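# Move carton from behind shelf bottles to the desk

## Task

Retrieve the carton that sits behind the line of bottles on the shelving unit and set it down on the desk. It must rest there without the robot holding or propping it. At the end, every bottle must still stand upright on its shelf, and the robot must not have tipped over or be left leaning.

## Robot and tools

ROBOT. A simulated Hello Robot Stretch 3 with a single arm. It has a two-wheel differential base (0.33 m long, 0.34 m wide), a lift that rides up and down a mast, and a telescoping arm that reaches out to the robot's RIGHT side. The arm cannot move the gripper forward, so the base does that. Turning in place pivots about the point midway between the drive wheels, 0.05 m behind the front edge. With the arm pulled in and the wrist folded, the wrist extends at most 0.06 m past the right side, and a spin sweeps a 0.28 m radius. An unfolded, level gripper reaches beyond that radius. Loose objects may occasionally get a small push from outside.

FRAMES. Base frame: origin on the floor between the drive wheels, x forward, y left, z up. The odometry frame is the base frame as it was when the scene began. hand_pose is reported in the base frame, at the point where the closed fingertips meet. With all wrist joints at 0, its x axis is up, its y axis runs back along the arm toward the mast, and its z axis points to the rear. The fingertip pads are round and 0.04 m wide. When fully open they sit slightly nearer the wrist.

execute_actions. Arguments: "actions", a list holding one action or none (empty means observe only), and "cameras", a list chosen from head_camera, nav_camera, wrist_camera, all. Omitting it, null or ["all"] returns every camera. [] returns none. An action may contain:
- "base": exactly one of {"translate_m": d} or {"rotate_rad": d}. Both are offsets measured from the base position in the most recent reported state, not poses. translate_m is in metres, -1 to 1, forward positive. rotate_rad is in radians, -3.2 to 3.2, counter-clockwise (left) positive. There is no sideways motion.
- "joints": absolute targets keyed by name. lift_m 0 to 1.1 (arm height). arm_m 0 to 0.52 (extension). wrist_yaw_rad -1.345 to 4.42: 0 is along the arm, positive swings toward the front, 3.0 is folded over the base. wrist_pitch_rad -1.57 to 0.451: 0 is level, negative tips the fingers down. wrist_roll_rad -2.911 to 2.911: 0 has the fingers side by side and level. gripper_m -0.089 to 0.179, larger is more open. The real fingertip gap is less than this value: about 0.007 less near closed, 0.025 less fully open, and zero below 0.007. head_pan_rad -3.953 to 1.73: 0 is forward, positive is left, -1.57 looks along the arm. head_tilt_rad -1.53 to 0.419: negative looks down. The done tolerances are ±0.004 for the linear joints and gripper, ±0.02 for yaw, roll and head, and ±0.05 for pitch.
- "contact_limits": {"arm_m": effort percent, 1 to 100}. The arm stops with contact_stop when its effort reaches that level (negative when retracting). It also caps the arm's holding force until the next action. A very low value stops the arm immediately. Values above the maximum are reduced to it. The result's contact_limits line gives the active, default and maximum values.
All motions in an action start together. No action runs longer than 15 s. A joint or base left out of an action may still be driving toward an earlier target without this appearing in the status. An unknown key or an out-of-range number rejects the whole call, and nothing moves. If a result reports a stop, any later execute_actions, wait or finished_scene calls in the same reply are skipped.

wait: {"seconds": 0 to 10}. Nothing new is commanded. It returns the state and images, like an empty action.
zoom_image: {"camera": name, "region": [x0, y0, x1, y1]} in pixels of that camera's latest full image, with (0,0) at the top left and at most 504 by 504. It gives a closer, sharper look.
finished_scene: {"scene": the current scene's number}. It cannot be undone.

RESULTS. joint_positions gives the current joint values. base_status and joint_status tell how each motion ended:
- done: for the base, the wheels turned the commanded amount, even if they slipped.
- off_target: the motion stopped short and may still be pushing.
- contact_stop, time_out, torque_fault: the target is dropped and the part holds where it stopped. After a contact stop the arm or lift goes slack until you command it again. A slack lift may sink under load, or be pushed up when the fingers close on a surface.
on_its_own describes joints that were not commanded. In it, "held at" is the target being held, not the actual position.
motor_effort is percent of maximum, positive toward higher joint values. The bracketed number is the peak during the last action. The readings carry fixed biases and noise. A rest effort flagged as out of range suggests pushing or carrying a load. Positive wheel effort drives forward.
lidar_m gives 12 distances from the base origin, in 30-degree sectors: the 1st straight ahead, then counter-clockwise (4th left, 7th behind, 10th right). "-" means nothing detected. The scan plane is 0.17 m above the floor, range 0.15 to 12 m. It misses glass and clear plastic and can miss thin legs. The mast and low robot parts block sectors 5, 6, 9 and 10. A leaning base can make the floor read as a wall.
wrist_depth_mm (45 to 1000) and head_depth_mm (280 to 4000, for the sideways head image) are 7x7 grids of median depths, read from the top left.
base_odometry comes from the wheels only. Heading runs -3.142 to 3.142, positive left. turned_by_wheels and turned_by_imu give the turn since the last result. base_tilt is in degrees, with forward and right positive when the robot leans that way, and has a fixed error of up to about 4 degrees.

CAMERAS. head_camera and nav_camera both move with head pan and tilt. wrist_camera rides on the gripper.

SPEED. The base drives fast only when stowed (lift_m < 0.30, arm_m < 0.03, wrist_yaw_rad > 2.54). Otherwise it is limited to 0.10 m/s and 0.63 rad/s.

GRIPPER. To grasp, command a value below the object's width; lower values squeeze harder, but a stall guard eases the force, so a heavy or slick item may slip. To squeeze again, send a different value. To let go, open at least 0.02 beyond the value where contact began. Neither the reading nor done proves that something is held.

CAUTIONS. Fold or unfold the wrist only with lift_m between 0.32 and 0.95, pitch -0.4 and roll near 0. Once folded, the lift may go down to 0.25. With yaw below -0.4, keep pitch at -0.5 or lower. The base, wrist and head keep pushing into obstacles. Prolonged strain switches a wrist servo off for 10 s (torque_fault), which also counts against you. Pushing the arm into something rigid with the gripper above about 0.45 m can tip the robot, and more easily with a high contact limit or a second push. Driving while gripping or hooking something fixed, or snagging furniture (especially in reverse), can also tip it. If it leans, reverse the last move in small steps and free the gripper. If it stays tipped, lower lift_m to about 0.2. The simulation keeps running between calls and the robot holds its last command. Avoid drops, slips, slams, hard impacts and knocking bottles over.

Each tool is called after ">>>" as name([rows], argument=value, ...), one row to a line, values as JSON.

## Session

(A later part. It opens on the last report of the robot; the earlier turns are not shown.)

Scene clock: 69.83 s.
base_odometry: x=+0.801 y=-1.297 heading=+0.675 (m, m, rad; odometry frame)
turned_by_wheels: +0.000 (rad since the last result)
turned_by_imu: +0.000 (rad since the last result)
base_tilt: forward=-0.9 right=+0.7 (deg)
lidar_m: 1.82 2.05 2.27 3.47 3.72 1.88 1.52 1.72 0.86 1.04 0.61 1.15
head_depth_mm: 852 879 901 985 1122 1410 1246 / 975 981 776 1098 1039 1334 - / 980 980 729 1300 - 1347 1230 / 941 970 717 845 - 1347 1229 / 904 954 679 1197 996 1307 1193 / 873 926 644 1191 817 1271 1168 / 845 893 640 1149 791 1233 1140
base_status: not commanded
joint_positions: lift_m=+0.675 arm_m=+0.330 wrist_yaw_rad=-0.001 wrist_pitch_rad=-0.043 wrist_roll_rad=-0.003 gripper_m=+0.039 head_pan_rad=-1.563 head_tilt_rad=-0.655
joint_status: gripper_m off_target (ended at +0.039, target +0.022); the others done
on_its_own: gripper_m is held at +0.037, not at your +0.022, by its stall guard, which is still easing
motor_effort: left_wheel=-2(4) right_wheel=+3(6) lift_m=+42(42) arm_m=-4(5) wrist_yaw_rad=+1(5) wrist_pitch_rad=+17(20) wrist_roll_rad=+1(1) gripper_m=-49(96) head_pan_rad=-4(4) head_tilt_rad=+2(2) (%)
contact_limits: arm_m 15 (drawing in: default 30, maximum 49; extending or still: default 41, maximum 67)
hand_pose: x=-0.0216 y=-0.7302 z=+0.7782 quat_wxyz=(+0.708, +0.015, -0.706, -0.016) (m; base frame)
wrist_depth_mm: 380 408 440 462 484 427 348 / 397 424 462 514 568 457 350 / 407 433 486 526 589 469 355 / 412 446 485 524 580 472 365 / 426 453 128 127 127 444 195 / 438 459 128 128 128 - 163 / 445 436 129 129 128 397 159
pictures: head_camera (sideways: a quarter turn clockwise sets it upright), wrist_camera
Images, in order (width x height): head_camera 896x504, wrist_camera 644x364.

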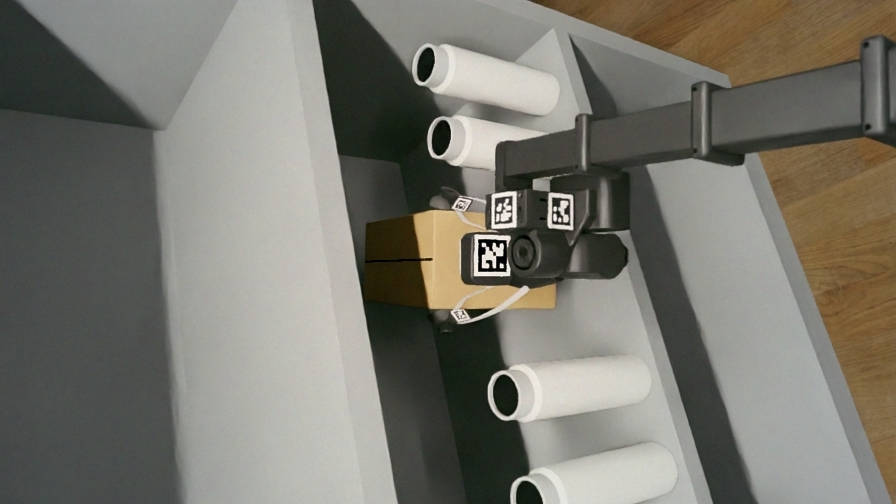

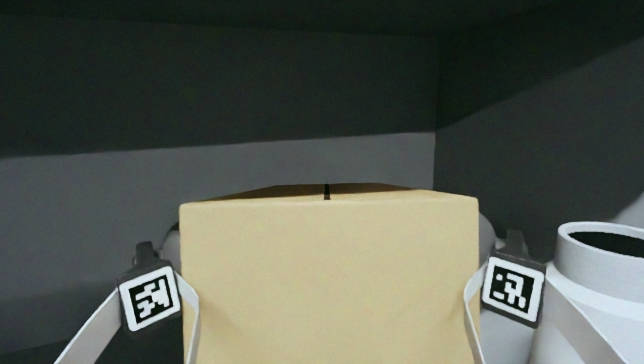

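>>> execute_actions([
  {"joints": {"gripper_m": 0.02, "arm_m": 0.0, "head_tilt_rad": -0.9}, "contact_limits": {"arm_m": 15}},
])

Scene clock: 73.70 s.
base_odometry: x=+0.801 y=-1.297 heading=+0.675 (m, m, rad; odometry frame)
turned_by_wheels: +0.000 (rad since the last result)
turned_by_imu: +0.001 (rad since the last result)
base_tilt: forward=-0.9 right=+0.7 (deg)
lidar_m: 1.82 2.04 2.25 3.46 3.71 1.88 1.52 1.72 0.86 1.04 0.62 1.15
head_depth_mm: 716 932 975 1319 1466 1301 1147 / 708 1114 951 1318 1419 1321 - / 702 1226 1122 1001 1390 1327 - / 694 1178 1142 625 627 - 1114 / 686 1125 1133 924 1304 1265 1135 / 680 587 1125 913 1345 1254 1128 / 676 579 1115 853 1309 1234 1124
base_status: not commanded
joint_positions: lift_m=+0.675 arm_m=+0.002 wrist_yaw_rad=-0.001 wrist_pitch_rad=-0.043 wrist_roll_rad=-0.003 gripper_m=+0.042 head_pan_rad=-1.563 head_tilt_rad=-0.889
joint_status: gripper_m off_target (ended at +0.042, target +0.020); the others done
joint sent to its limit — the command would take arm_m past its lower limit, so that joint was sent only as far as its limit.
on_its_own: gripper_m is held at +0.040, not at your +0.020, by its stall guard, which is still easing
motor_effort: left_wheel=-2(2) right_wheel=+3(3) lift_m=+42(42) arm_m=-4(3) wrist_yaw_rad=+1(1) wrist_pitch_rad=+17(17) wrist_roll_rad=+1(1) gripper_m=-49(100) head_pan_rad=-4(4) head_tilt_rad=-6(27) (%)
contact_limits: arm_m 15 (drawing in: default 30, maximum 49; extending or still: default 41, maximum 67)
hand_pose: x=-0.0216 y=-0.4018 z=+0.7783 quat_wxyz=(+0.708, +0.015, -0.706, -0.016) (m; base frame)
wrist_depth_mm: 418 427 440 448 470 494 - / 639 690 755 826 795 580 - / 667 707 777 854 849 597 - / 607 718 758 858 475 545 - / 320 741 128 127 127 563 - / 432 341 128 128 127 - - / 447 416 129 128 127 620 -
pictures: head_camera (sideways: a quarter turn clockwise sets it upright), nav_camera (sideways: a quarter turn counterclockwise sets it upright), wrist_camera
Images, in order (width x height): head_camera 896x504, nav_camera 672x504, wrist_camera 644x364.

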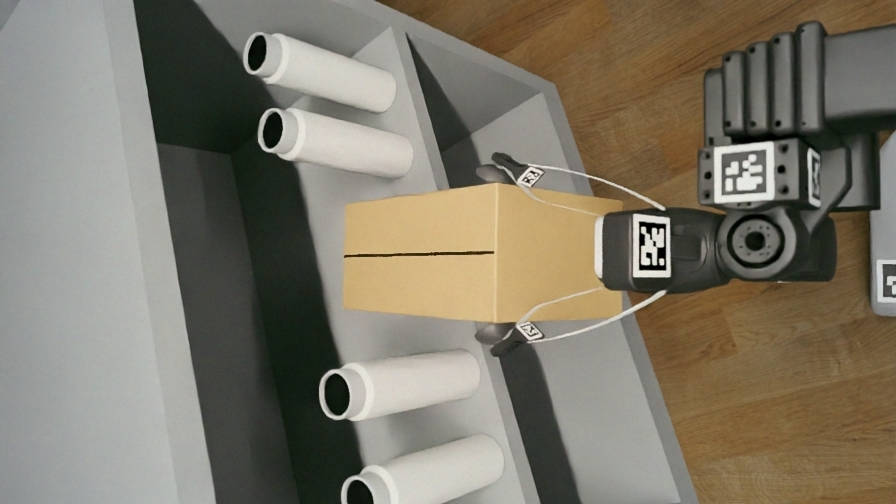

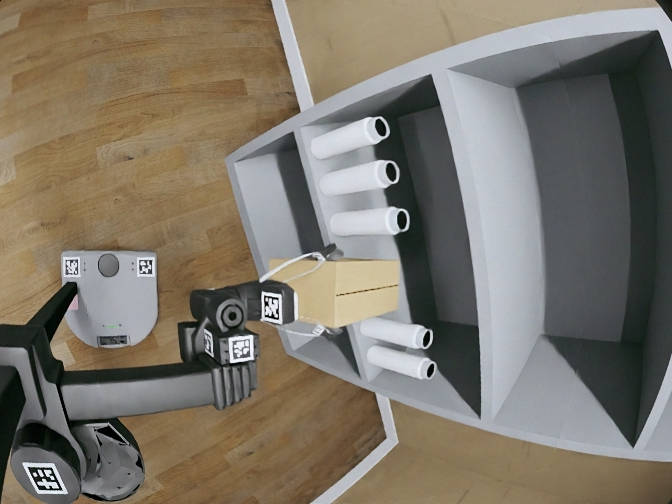

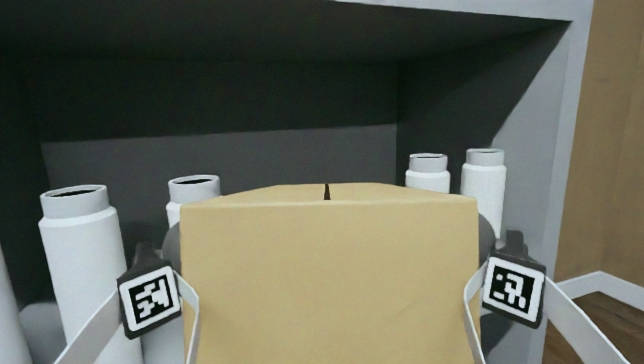

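>>> execute_actions([
  {"base": {"rotate_rad": -1.36}, "joints": {"gripper_m": 0.022, "head_pan_rad": -3.14, "head_tilt_rad": -0.5}},
], cameras=["wrist_camera"])

>>> execute_actions([
  {"base": {"translate_m": -1.0}, "joints": {"gripper_m": 0.02, "wrist_pitch_rad": -0.75, "lift_m": 0.9}},
])

Scene clock: 77.23 s.
base_odometry: x=+0.801 y=-1.297 heading=-0.685 (m, m, rad; odometry frame)
turned_by_wheels: -1.360 (rad since the last result)
turned_by_imu: -1.341 (rad since the last result)
base_tilt: forward=-1.0 right=+0.7 (deg)
lidar_m: 1.03 0.62 1.32 2.04 2.06 2.57 3.46 2.34 1.52 1.72 1.74 0.86
head_depth_mm: 3498 3856 3981 2754 2044 1613 1335 / 3455 3667 3944 2716 2030 1612 1336 / 3359 3592 3863 2714 2027 1607 1351 / 3291 3562 3826 2698 2004 1601 1324 / 3266 3458 3766 2688 2005 1588 1325 / 3237 3375 3695 2676 1992 1583 1312 / 3168 3478 3679 2624 1973 1573 1312
base_status: done
joint_positions: lift_m=+0.675 arm_m=+0.002 wrist_yaw_rad=+0.000 wrist_pitch_rad=-0.043 wrist_roll_rad=-0.003 gripper_m=+0.040 head_pan_rad=-3.133 head_tilt_rad=-0.507
joint_status: gripper_m off_target (ended at +0.040, target +0.022); the others done
on_its_own: gripper_m is held at +0.037, not at your +0.022, by its stall guard, which is still easing
motor_effort: left_wheel=+1(5) right_wheel=-2(7) lift_m=+42(42) arm_m=-4(4) wrist_yaw_rad=+1(1) wrist_pitch_rad=+17(17) wrist_roll_rad=+1(1) gripper_m=-51(100) head_pan_rad=-4(48) head_tilt_rad=+3(32) (%)
hand_pose: x=-0.0216 y=-0.4018 z=+0.7783 quat_wxyz=(+0.708, +0.015, -0.706, -0.016) (m; base frame)
wrist_depth_mm: - - - - - - - / - - - - - - - / - - - - - - - / - - - - - - - / - - 128 127 127 - - / - - 128 128 127 - - / - - 128 128 128 - -
pictures: wrist_camera
Images, in order (width x height): wrist_camera 644x364.

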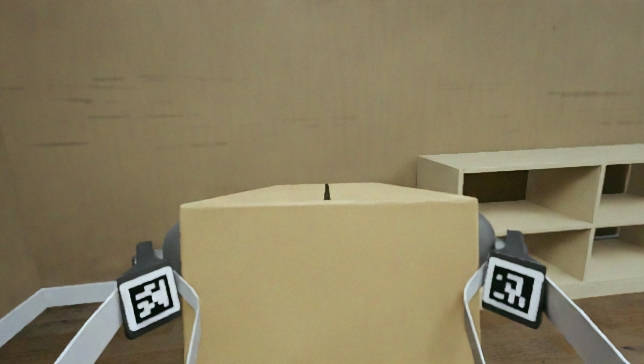

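Scene clock: 88.70 s.
base_odometry: x=+0.027 y=-0.664 heading=-0.685 (m, m, rad; odometry frame)
turned_by_wheels: +0.000 (rad since the last result)
turned_by_imu: -0.006 (rad since the last result)
base_tilt: forward=-1.0 right=+0.6 (deg)
lidar_m: 1.57 2.04 2.08 1.90 1.91 2.35 2.30 2.76 1.75 1.52 1.50 1.75
head_depth_mm: 2547 2773 3093 2769 2114 - - / 2504 2698 2950 2665 2161 - - / 2444 2640 2948 2702 2136 - - / 2414 2586 2894 2688 2058 - - / 2376 2568 2849 2677 2009 1586 1317 / 2337 2510 2765 2531 1992 1586 1317 / 2316 2502 2387 2581 1975 1576 1309
base_status: done
joint_positions: lift_m=+0.900 arm_m=+0.002 wrist_yaw_rad=-0.001 wrist_pitch_rad=-0.769 wrist_roll_rad=-0.003 gripper_m=+0.085 head_pan_rad=-3.133 head_tilt_rad=-0.507
joint_status: gripper_m off_target (ended at +0.085, target +0.020); the others done
on_its_own: gripper_m is held at +0.084, not at your +0.020, by its stall guard, which is still easing
motor_effort: left_wheel=+1(2) right_wheel=-2(7) lift_m=+41(43) arm_m=-4(4) wrist_yaw_rad=+1(1) wrist_pitch_rad=+8(17) wrist_roll_rad=+1(1) gripper_m=-27(100) head_pan_rad=-4(4) head_tilt_rad=+3(4) (%)
hand_pose: x=-0.0217 y=-0.3141 z=+0.8428 quat_wxyz=(+0.657, +0.266, -0.654, -0.265) (m; base frame)
wrist_depth_mm: - - - - - - - / - - - - - - - / - - - - - - - / - - - 290 - - - / - - 127 127 127 - - / - - 128 128 127 - - / 918 913 129 128 128 919 909
pictures: head_camera (sideways: a quarter turn clockwise sets it upright), nav_camera (sideways: a quarter turn counterclockwise sets it upright), wrist_camera
Images, in order (width x height): head_camera 896x504, nav_camera 672x504, wrist_camera 644x364.

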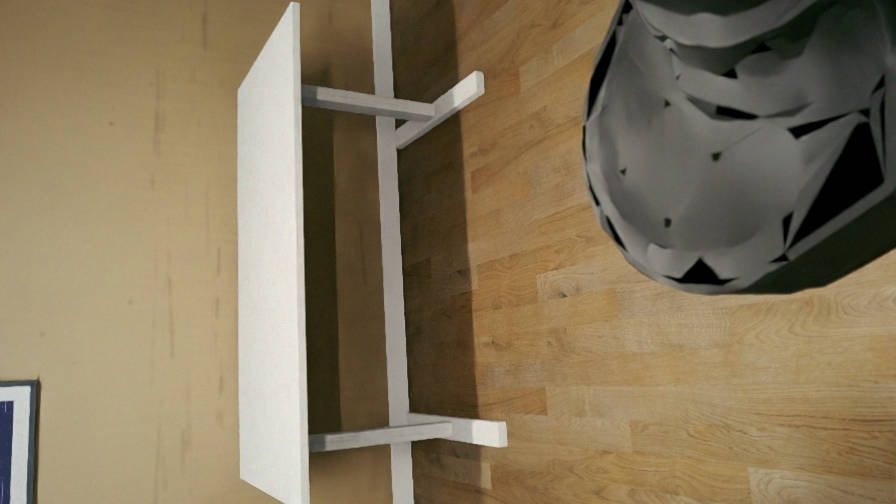

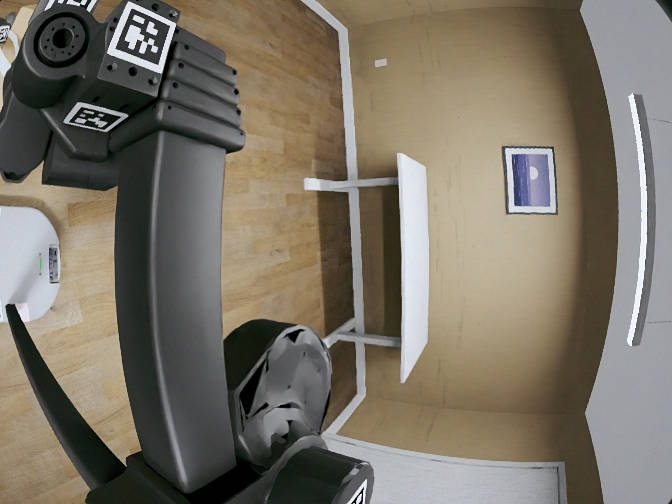

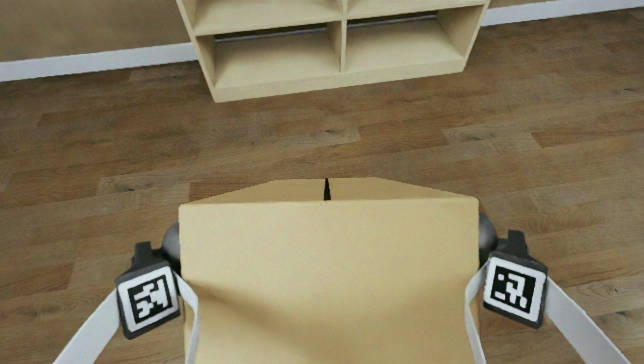

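>>> execute_actions([
  {"base": {"translate_m": -1.0}, "joints": {"gripper_m": 0.05, "head_pan_rad": -2.9, "head_tilt_rad": -0.6}},
], cameras=["head_camera", "wrist_camera"])

Scene clock: 100.27 s.
base_odometry: x=-0.747 y=-0.031 heading=-0.685 (m, m, rad; odometry frame)
turned_by_wheels: +0.000 (rad since the last result)
turned_by_imu: -0.006 (rad since the last result)
base_tilt: forward=-1.0 right=+0.7 (deg)
lidar_m: 2.71 2.99 1.92 1.72 1.74 1.55 1.75 1.36 2.17 2.02 1.75 2.05
head_depth_mm: 1475 1630 1469 2059 2019 - - / 1488 1640 1448 2083 1948 - - / 1495 1656 1448 2084 1820 1501 1293 / 1505 1663 1430 2087 1820 1496 1311 / 1505 1667 1419 2074 1815 1491 1312 / 1516 1678 1413 1675 1754 1477 1336 / 1516 1690 1403 2099 1784 1475 -
base_status: done
joint_positions: lift_m=+0.900 arm_m=+0.002 wrist_yaw_rad=-0.001 wrist_pitch_rad=-0.769 wrist_roll_rad=-0.003 gripper_m=+0.093 head_pan_rad=-2.907 head_tilt_rad=-0.593
joint_status: gripper_m off_target (ended at +0.093, target +0.050); the others done
on_its_own: gripper_m is held at +0.092, not at your +0.050, by its stall guard, which is not easing now
motor_effort: left_wheel=+1(2) right_wheel=-2(7) lift_m=+41(41) arm_m=-3(3) wrist_yaw_rad=+1(1) wrist_pitch_rad=+7(8) wrist_roll_rad=+1(1) gripper_m=-24(100) head_pan_rad=+4(26) head_tilt_rad=-5(15) (%)
hand_pose: x=-0.0217 y=-0.3141 z=+0.8428 quat_wxyz=(+0.657, +0.266, -0.654, -0.265) (m; base frame)
wrist_depth_mm: - - - - - - - / - - - - - - - / - - - - - - - / - - - 290 - - - / - - 127 127 126 - - / - - 128 128 127 - 987 / 943 900 129 129 129 902 901
pictures: head_camera (sideways: a quarter turn clockwise sets it upright), wrist_camera
Images, in order (width x height): head_camera 896x504, wrist_camera 644x364.

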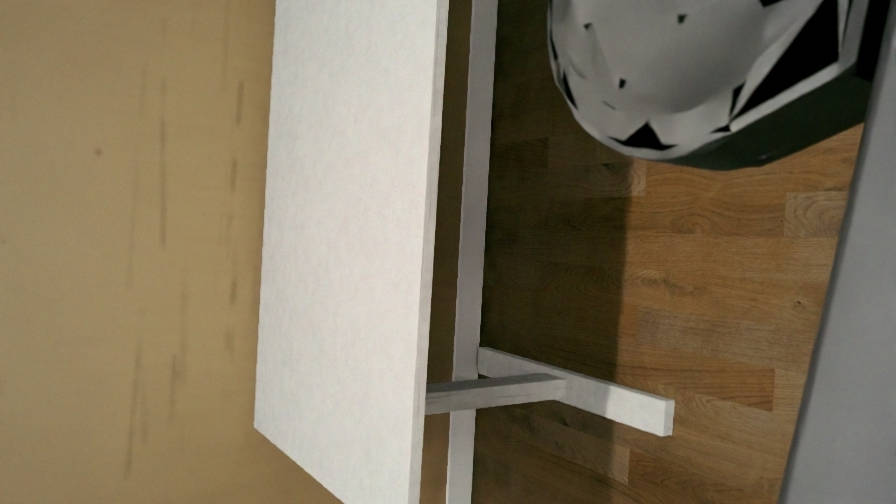

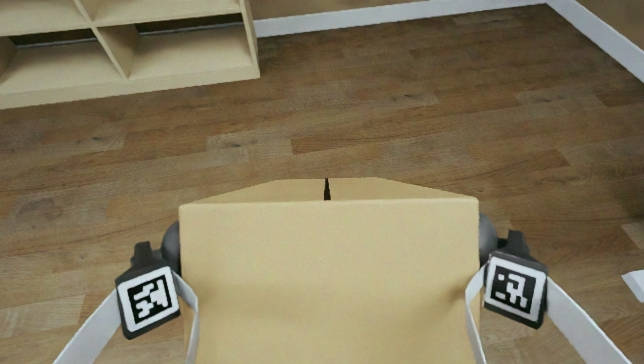

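>>> execute_actions([
  {"base": {"translate_m": -0.25}, "joints": {"gripper_m": 0.02, "wrist_pitch_rad": 0.15, "lift_m": 0.85, "head_pan_rad": -1.57, "head_tilt_rad": -0.6}},
], cameras=["wrist_camera"])

>>> execute_actions([
  {"base": {"rotate_rad": -1.445}, "joints": {"gripper_m": 0.022, "arm_m": 0.2}, "contact_limits": {"arm_m": 15}},
])

Scene clock: 104.30 s.
base_odometry: x=-0.941 y=+0.127 heading=-0.685 (m, m, rad; odometry frame)
turned_by_wheels: +0.000 (rad since the last result)
turned_by_imu: -0.001 (rad since the last result)
base_tilt: forward=-0.9 right=+0.7 (deg)
lidar_m: 2.80 2.92 1.87 1.68 1.70 1.32 1.50 1.13 1.86 2.06 1.70 2.24
head_depth_mm: 1909 2121 2401 2389 1848 1514 - / 1884 2098 2342 2375 1844 1499 - / 1836 2053 2270 587 449 1419 - / 1808 2009 2211 505 445 - - / 1777 1963 2176 527 443 1377 1253 / 1747 1923 2126 2284 1777 1475 1247 / 1716 1884 2053 2124 1802 1476 1252
base_status: done
joint_positions: lift_m=+0.850 arm_m=+0.002 wrist_yaw_rad=+0.000 wrist_pitch_rad=+0.105 wrist_roll_rad=-0.003 gripper_m=+0.038 head_pan_rad=-1.577 head_tilt_rad=-0.593
joint_status: gripper_m off_target (ended at +0.038, target +0.020); the others done
on_its_own: gripper_m is held at +0.035, not at your +0.020, by its stall guard, which is still easing
motor_effort: left_wheel=+1(2) right_wheel=-2(8) lift_m=+26(38) arm_m=-3(4) wrist_yaw_rad=+1(1) wrist_pitch_rad=+17(19) wrist_roll_rad=+1(1) gripper_m=-51(100) head_pan_rad=+4(45) head_tilt_rad=-4(5) (%)
hand_pose: x=-0.0216 y=-0.4041 z=+0.9918 quat_wxyz=(+0.708, -0.037, -0.705, +0.037) (m; base frame)
wrist_depth_mm: - - - - - - - / - - - - - - - / - - - - - - - / - - - - - - - / - - 128 127 127 - - / - - 129 128 127 - - / - - 128 128 128 - -
pictures: wrist_camera
Images, in order (width x height): wrist_camera 644x364.

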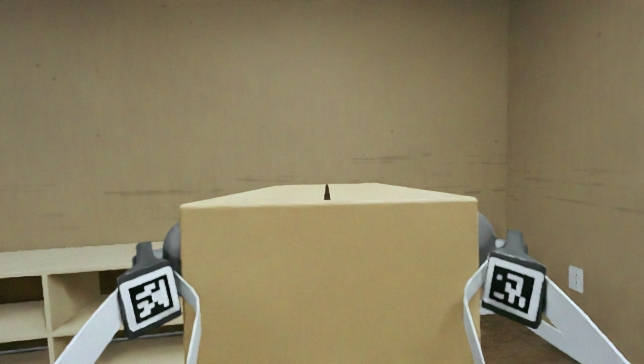

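Scene clock: 107.53 s.
base_odometry: x=-0.941 y=+0.127 heading=-2.130 (m, m, rad; odometry frame)
turned_by_wheels: -1.445 (rad since the last result)
turned_by_imu: -1.425 (rad since the last result)
base_tilt: forward=-0.9 right=+0.6 (deg)
lidar_m: 1.69 1.89 2.85 3.25 2.50 1.79 1.68 1.74 1.32 1.50 1.13 2.07
head_depth_mm: 1305 1441 1467 1052 1853 - - / 1296 1440 1452 1087 - 1467 1265 / 1295 1423 1437 1039 - 1466 1261 / 1285 1420 709 602 - 1479 1263 / 1273 1410 1344 650 1756 1488 1256 / 1263 1401 1407 1016 1750 1475 1248 / 1258 1388 1394 1008 1446 1461 1246
base_status: done
joint_positions: lift_m=+0.850 arm_m=+0.200 wrist_yaw_rad=+0.000 wrist_pitch_rad=+0.106 wrist_roll_rad=-0.003 gripper_m=+0.044 head_pan_rad=-1.577 head_tilt_rad=-0.593
joint_status: gripper_m off_target (ended at +0.044, target +0.022); the others done
on_its_own: gripper_m is held at +0.041, not at your +0.022, by its stall guard, which is still easing
motor_effort: left_wheel=+1(6) right_wheel=-2(8) lift_m=+27(27) arm_m=+4(6) wrist_yaw_rad=+0(1) wrist_pitch_rad=+17(18) wrist_roll_rad=+1(1) gripper_m=-45(100) head_pan_rad=+4(4) head_tilt_rad=-4(5) (%)
contact_limits: arm_m 15 (drawing in: default 30, maximum 49; extending or still: default 41, maximum 67)
hand_pose: x=-0.0214 y=-0.6021 z=+0.9922 quat_wxyz=(+0.708, -0.037, -0.705, +0.037) (m; base frame)
wrist_depth_mm: - - - - - - - / - - - - - - - / - - - - - - - / - - - - - - - / - - 128 127 127 - - / - - 128 128 127 - 766 / 592 551 129 128 128 515 545
pictures: head_camera (sideways: a quarter turn clockwise sets it upright), nav_camera (sideways: a quarter turn counterclockwise sets it upright), wrist_camera
Images, in order (width x height): head_camera 896x504, nav_camera 672x504, wrist_camera 644x364.

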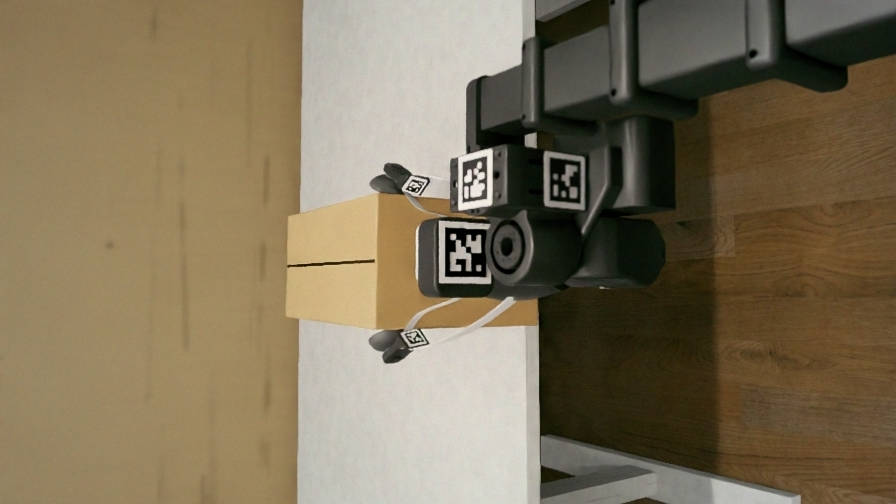

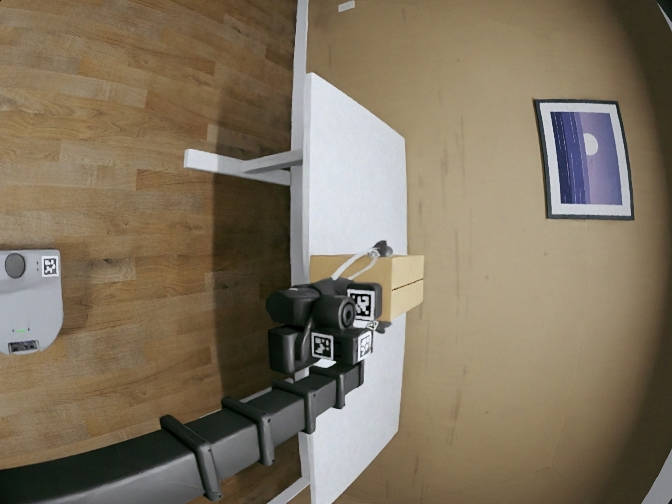

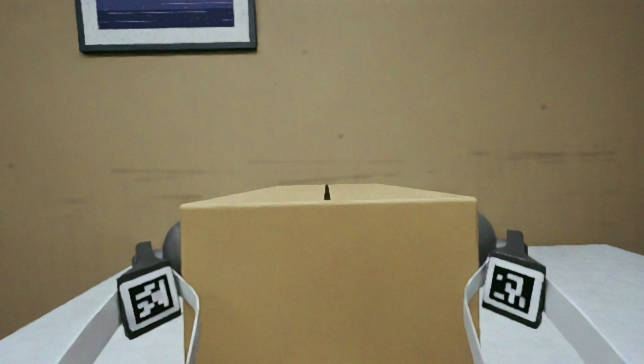

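>>> execute_actions([
  {"joints": {"gripper_m": 0.02, "arm_m": 0.48, "lift_m": 0.77, "wrist_pitch_rad": 0.2}, "contact_limits": {"arm_m": 15}},
], cameras=["head_camera", "wrist_camera"])

Scene clock: 111.03 s.
base_odometry: x=-0.941 y=+0.127 heading=-2.130 (m, m, rad; odometry frame)
turned_by_wheels: +0.000 (rad since the last result)
turned_by_imu: +0.001 (rad since the last result)
base_tilt: forward=-0.9 right=+0.7 (deg)
lidar_m: 1.70 1.89 2.85 3.24 2.49 1.79 1.68 1.74 1.32 1.50 1.13 2.07
head_depth_mm: 1301 1440 1470 1047 1787 1547 - / 1301 1429 1447 1065 1822 - 1237 / 1285 1427 1482 - 1760 1495 1266 / 1278 1417 915 - 1764 1483 1264 / 1273 1411 1242 985 1755 1487 1254 / 1269 1395 1402 1014 1741 1477 1248 / 1256 1383 1389 1008 1451 1464 1249
base_status: not commanded
joint_positions: lift_m=+0.770 arm_m=+0.480 wrist_yaw_rad=+0.000 wrist_pitch_rad=+0.156 wrist_roll_rad=-0.003 gripper_m=+0.041 head_pan_rad=-1.577 head_tilt_rad=-0.593
joint_status: gripper_m off_target (ended at +0.041, target +0.020); the others done
on_its_own: gripper_m is held at +0.040, not at your +0.020, by its stall guard, which is still easing
motor_effort: left_wheel=+1(1) right_wheel=-2(2) lift_m=+27(27) arm_m=+4(5) wrist_yaw_rad=+1(1) wrist_pitch_rad=+17(20) wrist_roll_rad=+1(1) gripper_m=-25(100) head_pan_rad=+5(5) head_tilt_rad=-4(5) (%)
contact_limits: arm_m 15 (drawing in: default 30, maximum 49; extending or still: default 41, maximum 67)
hand_pose: x=-0.0214 y=-0.8816 z=+0.9251 quat_wxyz=(+0.706, -0.055, -0.704, +0.055) (m; base frame)
wrist_depth_mm: 781 777 778 778 781 787 793 / 774 777 788 789 799 784 798 / 783 783 790 785 801 778 807 / 786 779 799 789 804 794 809 / 774 789 128 127 127 804 810 / 786 789 128 128 127 - 646 / 510 454 129 128 127 424 452
pictures: head_camera (sideways: a quarter turn clockwise sets it upright), wrist_camera
Images, in order (width x height): head_camera 896x504, wrist_camera 644x364.

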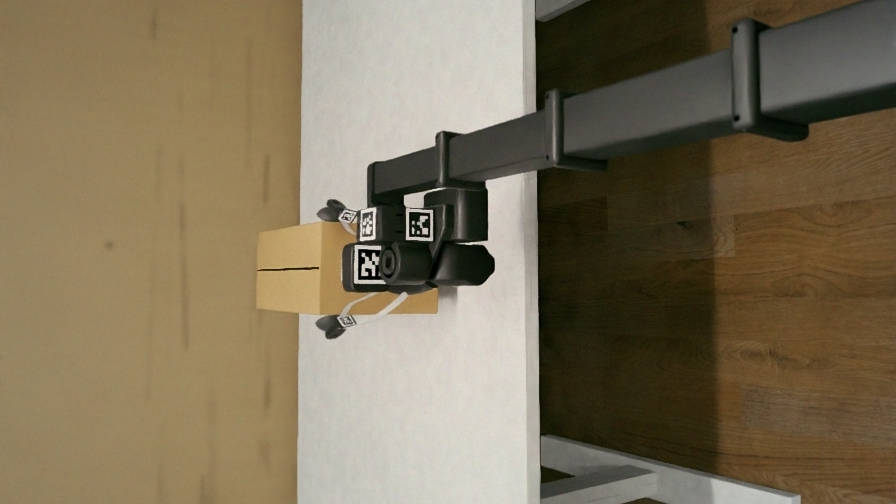

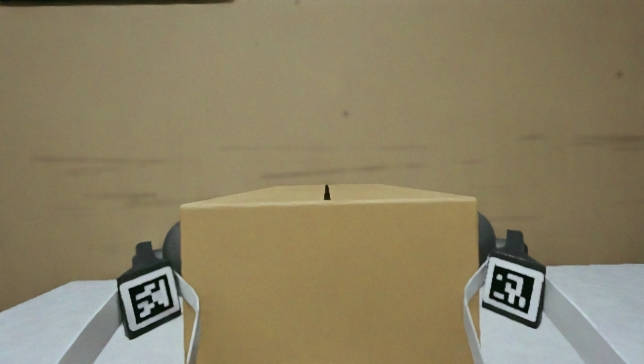

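>>> execute_actions([
  {"joints": {"gripper_m": 0.03, "lift_m": 0.725}},
], cameras=["head_camera"])

Scene clock: 112.40 s.
base_odometry: x=-0.941 y=+0.127 heading=-2.130 (m, m, rad; odometry frame)
turned_by_wheels: +0.000 (rad since the last result)
turned_by_imu: +0.000 (rad since the last result)
base_tilt: forward=-0.9 right=+0.7 (deg)
lidar_m: 1.70 1.89 2.85 3.26 2.50 1.79 1.68 1.74 1.32 1.50 1.13 2.07
head_depth_mm: 1311 1449 1467 1050 1790 1508 1286 / 1298 1440 1460 1040 1835 - - / 1293 1434 1438 1130 1763 1502 1262 / 1280 1418 1029 - 1762 1494 1263 / 1267 1407 1376 967 1758 1492 1259 / 1261 1401 1407 1011 1747 1483 1252 / 1261 1387 1384 1007 1443 1465 1244
base_status: not commanded
joint_positions: lift_m=+0.725 arm_m=+0.480 wrist_yaw_rad=+0.000 wrist_pitch_rad=+0.156 wrist_roll_rad=-0.003 gripper_m=+0.038 head_pan_rad=-1.577 head_tilt_rad=-0.593
joint_status: gripper_m off_target (ended at +0.038, target +0.030); the others done
on_its_own: gripper_m is held at +0.035, not at your +0.030, by its stall guard, which is still easing
motor_effort: left_wheel=+1(1) right_wheel=-2(2) lift_m=+27(27) arm_m=+4(5) wrist_yaw_rad=+1(1) wrist_pitch_rad=+17(17) wrist_roll_rad=+1(1) gripper_m=-52(99) head_pan_rad=+4(4) head_tilt_rad=-4(4) (%)
hand_pose: x=-0.0214 y=-0.8816 z=+0.8801 quat_wxyz=(+0.706, -0.055, -0.704, +0.055) (m; base frame)
wrist_depth_mm: 777 794 777 783 801 795 786 / 779 792 787 785 787 793 784 / 780 773 785 786 795 782 803 / 791 782 793 808 785 793 802 / 798 792 128 127 126 824 799 / 600 650 128 128 128 - 523 / 405 367 129 128 128 345 360
pictures: head_camera (sideways: a quarter turn clockwise sets it upright)
Images, in order (width x height): head_camera 896x504.

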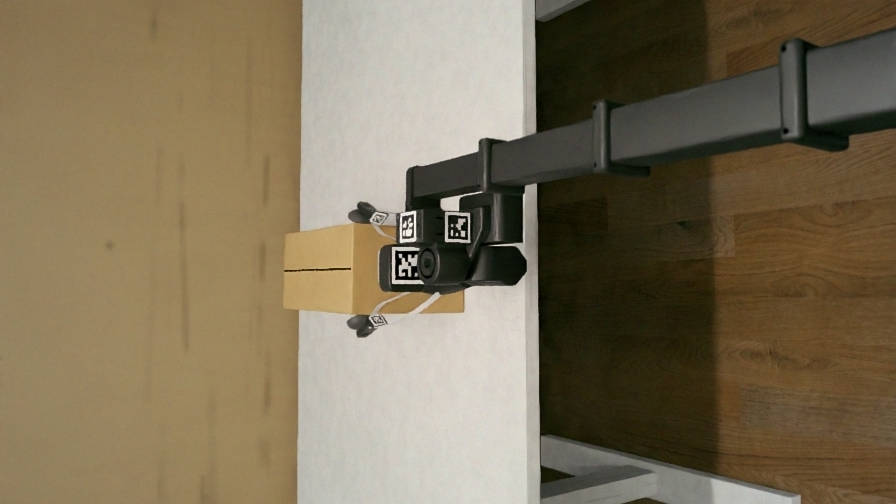

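>>> execute_actions([
  {"joints": {"lift_m": 0.71}},
], cameras=[])

Scene clock: 113.43 s.
base_odometry: x=-0.941 y=+0.127 heading=-2.130 (m, m, rad; odometry frame)
turned_by_wheels: +0.000 (rad since the last result)
turned_by_imu: +0.000 (rad since the last result)
base_tilt: forward=-0.9 right=+0.7 (deg)
lidar_m: 1.70 1.89 2.85 3.25 2.49 1.79 1.68 1.74 1.32 1.50 1.13 2.07
head_depth_mm: 1302 1450 1465 1051 1793 1504 1277 / 1298 1433 1453 1043 1818 1552 - / 1290 1423 1436 1125 1774 1488 1264 / 1277 1421 1032 - 1790 1488 1260 / 1276 1409 1343 971 1755 1483 1253 / 1269 1405 1407 1016 1751 1471 1252 / 1255 1391 1394 1008 1448 1471 1252
base_status: not commanded
joint_positions: lift_m=+0.710 arm_m=+0.480 wrist_yaw_rad=+0.001 wrist_pitch_rad=+0.204 wrist_roll_rad=-0.003 gripper_m=+0.042 head_pan_rad=-1.577 head_tilt_rad=-0.593
joint_status: all done
on_its_own: gripper_m is held at +0.040, not at your +0.030, by its stall guard, which is still easing
motor_effort: left_wheel=+1(1) right_wheel=-3(3) lift_m=+22(27) arm_m=+4(4) wrist_yaw_rad=+0(0) wrist_pitch_rad=-1(17) wrist_roll_rad=+1(1) gripper_m=-49(51) head_pan_rad=+4(4) head_tilt_rad=-5(4) (%)
hand_pose: x=-0.0213 y=-0.8805 z=+0.8774 quat_wxyz=(+0.705, -0.072, -0.702, +0.072) (m; base frame)
wrist_depth_mm: 779 797 826 808 819 802 816 / 792 805 778 813 813 802 800 / 797 787 801 797 806 801 799 / 794 791 782 812 816 810 806 / 790 780 129 128 128 810 795 / 769 740 128 128 127 - 574 / 428 390 128 127 127 359 379
pictures: none
No camera images: the call's "cameras" was empty. Leave "cameras" out to get every camera's image.

Contact made. Release and retract.

>>> execute_actions([
  {"joints": {"gripper_m": 0.175}},
], cameras=[])

>>> execute_actions([
  {"joints": {"arm_m": 0.38, "head_pan_rad": 1.5, "head_tilt_rad": -0.2}},
])

Scene clock: 115.27 s.
base_odometry: x=-0.941 y=+0.127 heading=-2.130 (m, m, rad; odometry frame)
turned_by_wheels: +0.000 (rad since the last result)
turned_by_imu: +0.000 (rad since the last result)
base_tilt: forward=-0.9 right=+0.7 (deg)
lidar_m: 1.69 1.89 2.84 3.26 2.50 1.79 1.68 1.74 1.32 1.50 1.13 2.08
head_depth_mm: 1303 1448 1465 1047 1785 1507 1274 / 1295 1437 1456 1039 1806 1550 - / 1289 1426 1439 1123 1776 1501 1265 / 1278 1420 1033 - 1795 1495 1258 / 1272 1406 1343 973 1771 1481 1257 / 1270 1400 1405 1019 1748 1482 1254 / 1255 1388 1392 1010 1450 1465 1243
base_status: not commanded
joint_positions: lift_m=+0.710 arm_m=+0.480 wrist_yaw_rad=+0.001 wrist_pitch_rad=+0.182 wrist_roll_rad=-0.003 gripper_m=+0.175 head_pan_rad=-1.577 head_tilt_rad=-0.593
joint_status: all done
motor_effort: left_wheel=+1(1) right_wheel=-2(3) lift_m=+25(25) arm_m=+4(4) wrist_yaw_rad=+0(0) wrist_pitch_rad=+7(7) wrist_roll_rad=+1(1) gripper_m=+0(98) head_pan_rad=+4(4) head_tilt_rad=-4(4) (%)
hand_pose: x=-0.0212 y=-0.8811 z=+0.8718 quat_wxyz=(+0.706, -0.064, -0.703, +0.064) (m; base frame)
wrist_depth_mm: 780 813 794 779 819 797 818 / 786 785 796 794 803 807 809 / 785 789 791 796 794 818 799 / 793 788 783 800 129 805 805 / 786 778 128 127 127 803 813 / 685 593 127 127 127 484 576 / - 367 128 127 127 336 335
pictures: none
No camera images: the call's "cameras" was empty. Leave "cameras" out to get every camera's image.

Scene clock: 117.33 s.
base_odometry: x=-0.941 y=+0.127 heading=-2.130 (m, m, rad; odometry frame)
turned_by_wheels: +0.000 (rad since the last result)
turned_by_imu: +0.000 (rad since the last result)
base_tilt: forward=-1.0 right=+0.7 (deg)
lidar_m: 1.70 1.90 2.84 3.25 2.49 1.79 1.69 1.74 1.32 1.50 1.13 2.07
head_depth_mm: 3169 3310 3446 3628 3428 2285 1719 / 3116 3213 3349 3552 3139 2284 1720 / 3062 3174 3253 3356 3164 2278 1717 / 3029 3121 3217 3377 3180 2257 1715 / 3012 3065 3166 3316 3125 2252 1711 / 2929 3069 3175 3279 3321 2254 1697 / 2919 3002 3131 3253 3299 2235 1696
base_status: not commanded
joint_positions: lift_m=+0.710 arm_m=+0.380 wrist_yaw_rad=+0.001 wrist_pitch_rad=+0.181 wrist_roll_rad=-0.003 gripper_m=+0.175 head_pan_rad=+1.493 head_tilt_rad=-0.211
joint_status: all done
motor_effort: left_wheel=+2(1) right_wheel=-3(3) lift_m=+26(26) arm_m=-4(3) wrist_yaw_rad=+1(1) wrist_pitch_rad=+7(7) wrist_roll_rad=+1(1) gripper_m=+0(0) head_pan_rad=+4(46) head_tilt_rad=+6(34) (%)
hand_pose: x=-0.0212 y=-0.7816 z=+0.8715 quat_wxyz=(+0.706, -0.064, -0.703, +0.064) (m; base frame)
wrist_depth_mm: 875 889 903 884 893 906 904 / 877 878 897 904 907 901 911 / 885 895 900 877 903 903 912 / 882 891 870 907 902 895 907 / 896 884 886 227 768 906 890 / 669 590 526 228 448 526 575 / - 364 359 227 226 359 335
pictures: head_camera (sideways: a quarter turn clockwise sets it upright), nav_camera (sideways: a quarter turn counterclockwise sets it upright), wrist_camera
Images, in order (width x height): head_camera 896x504, nav_camera 672x504, wrist_camera 644x364.

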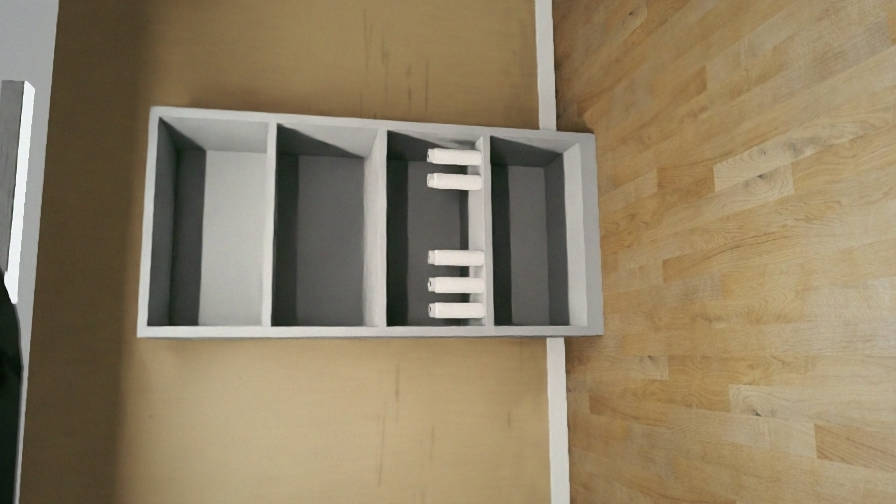

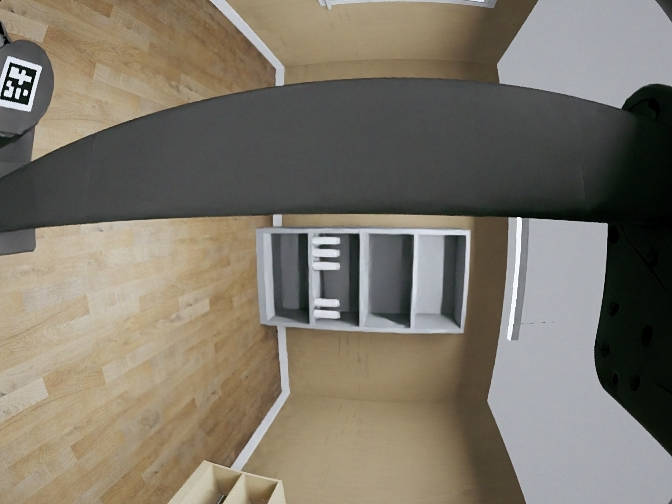

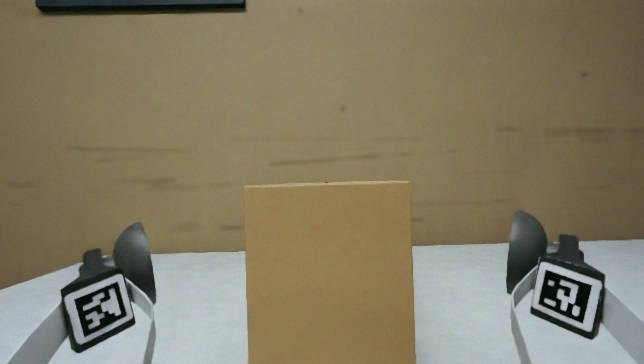

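>>> finished_scene(scene=1)

The scene is finished: the task was done.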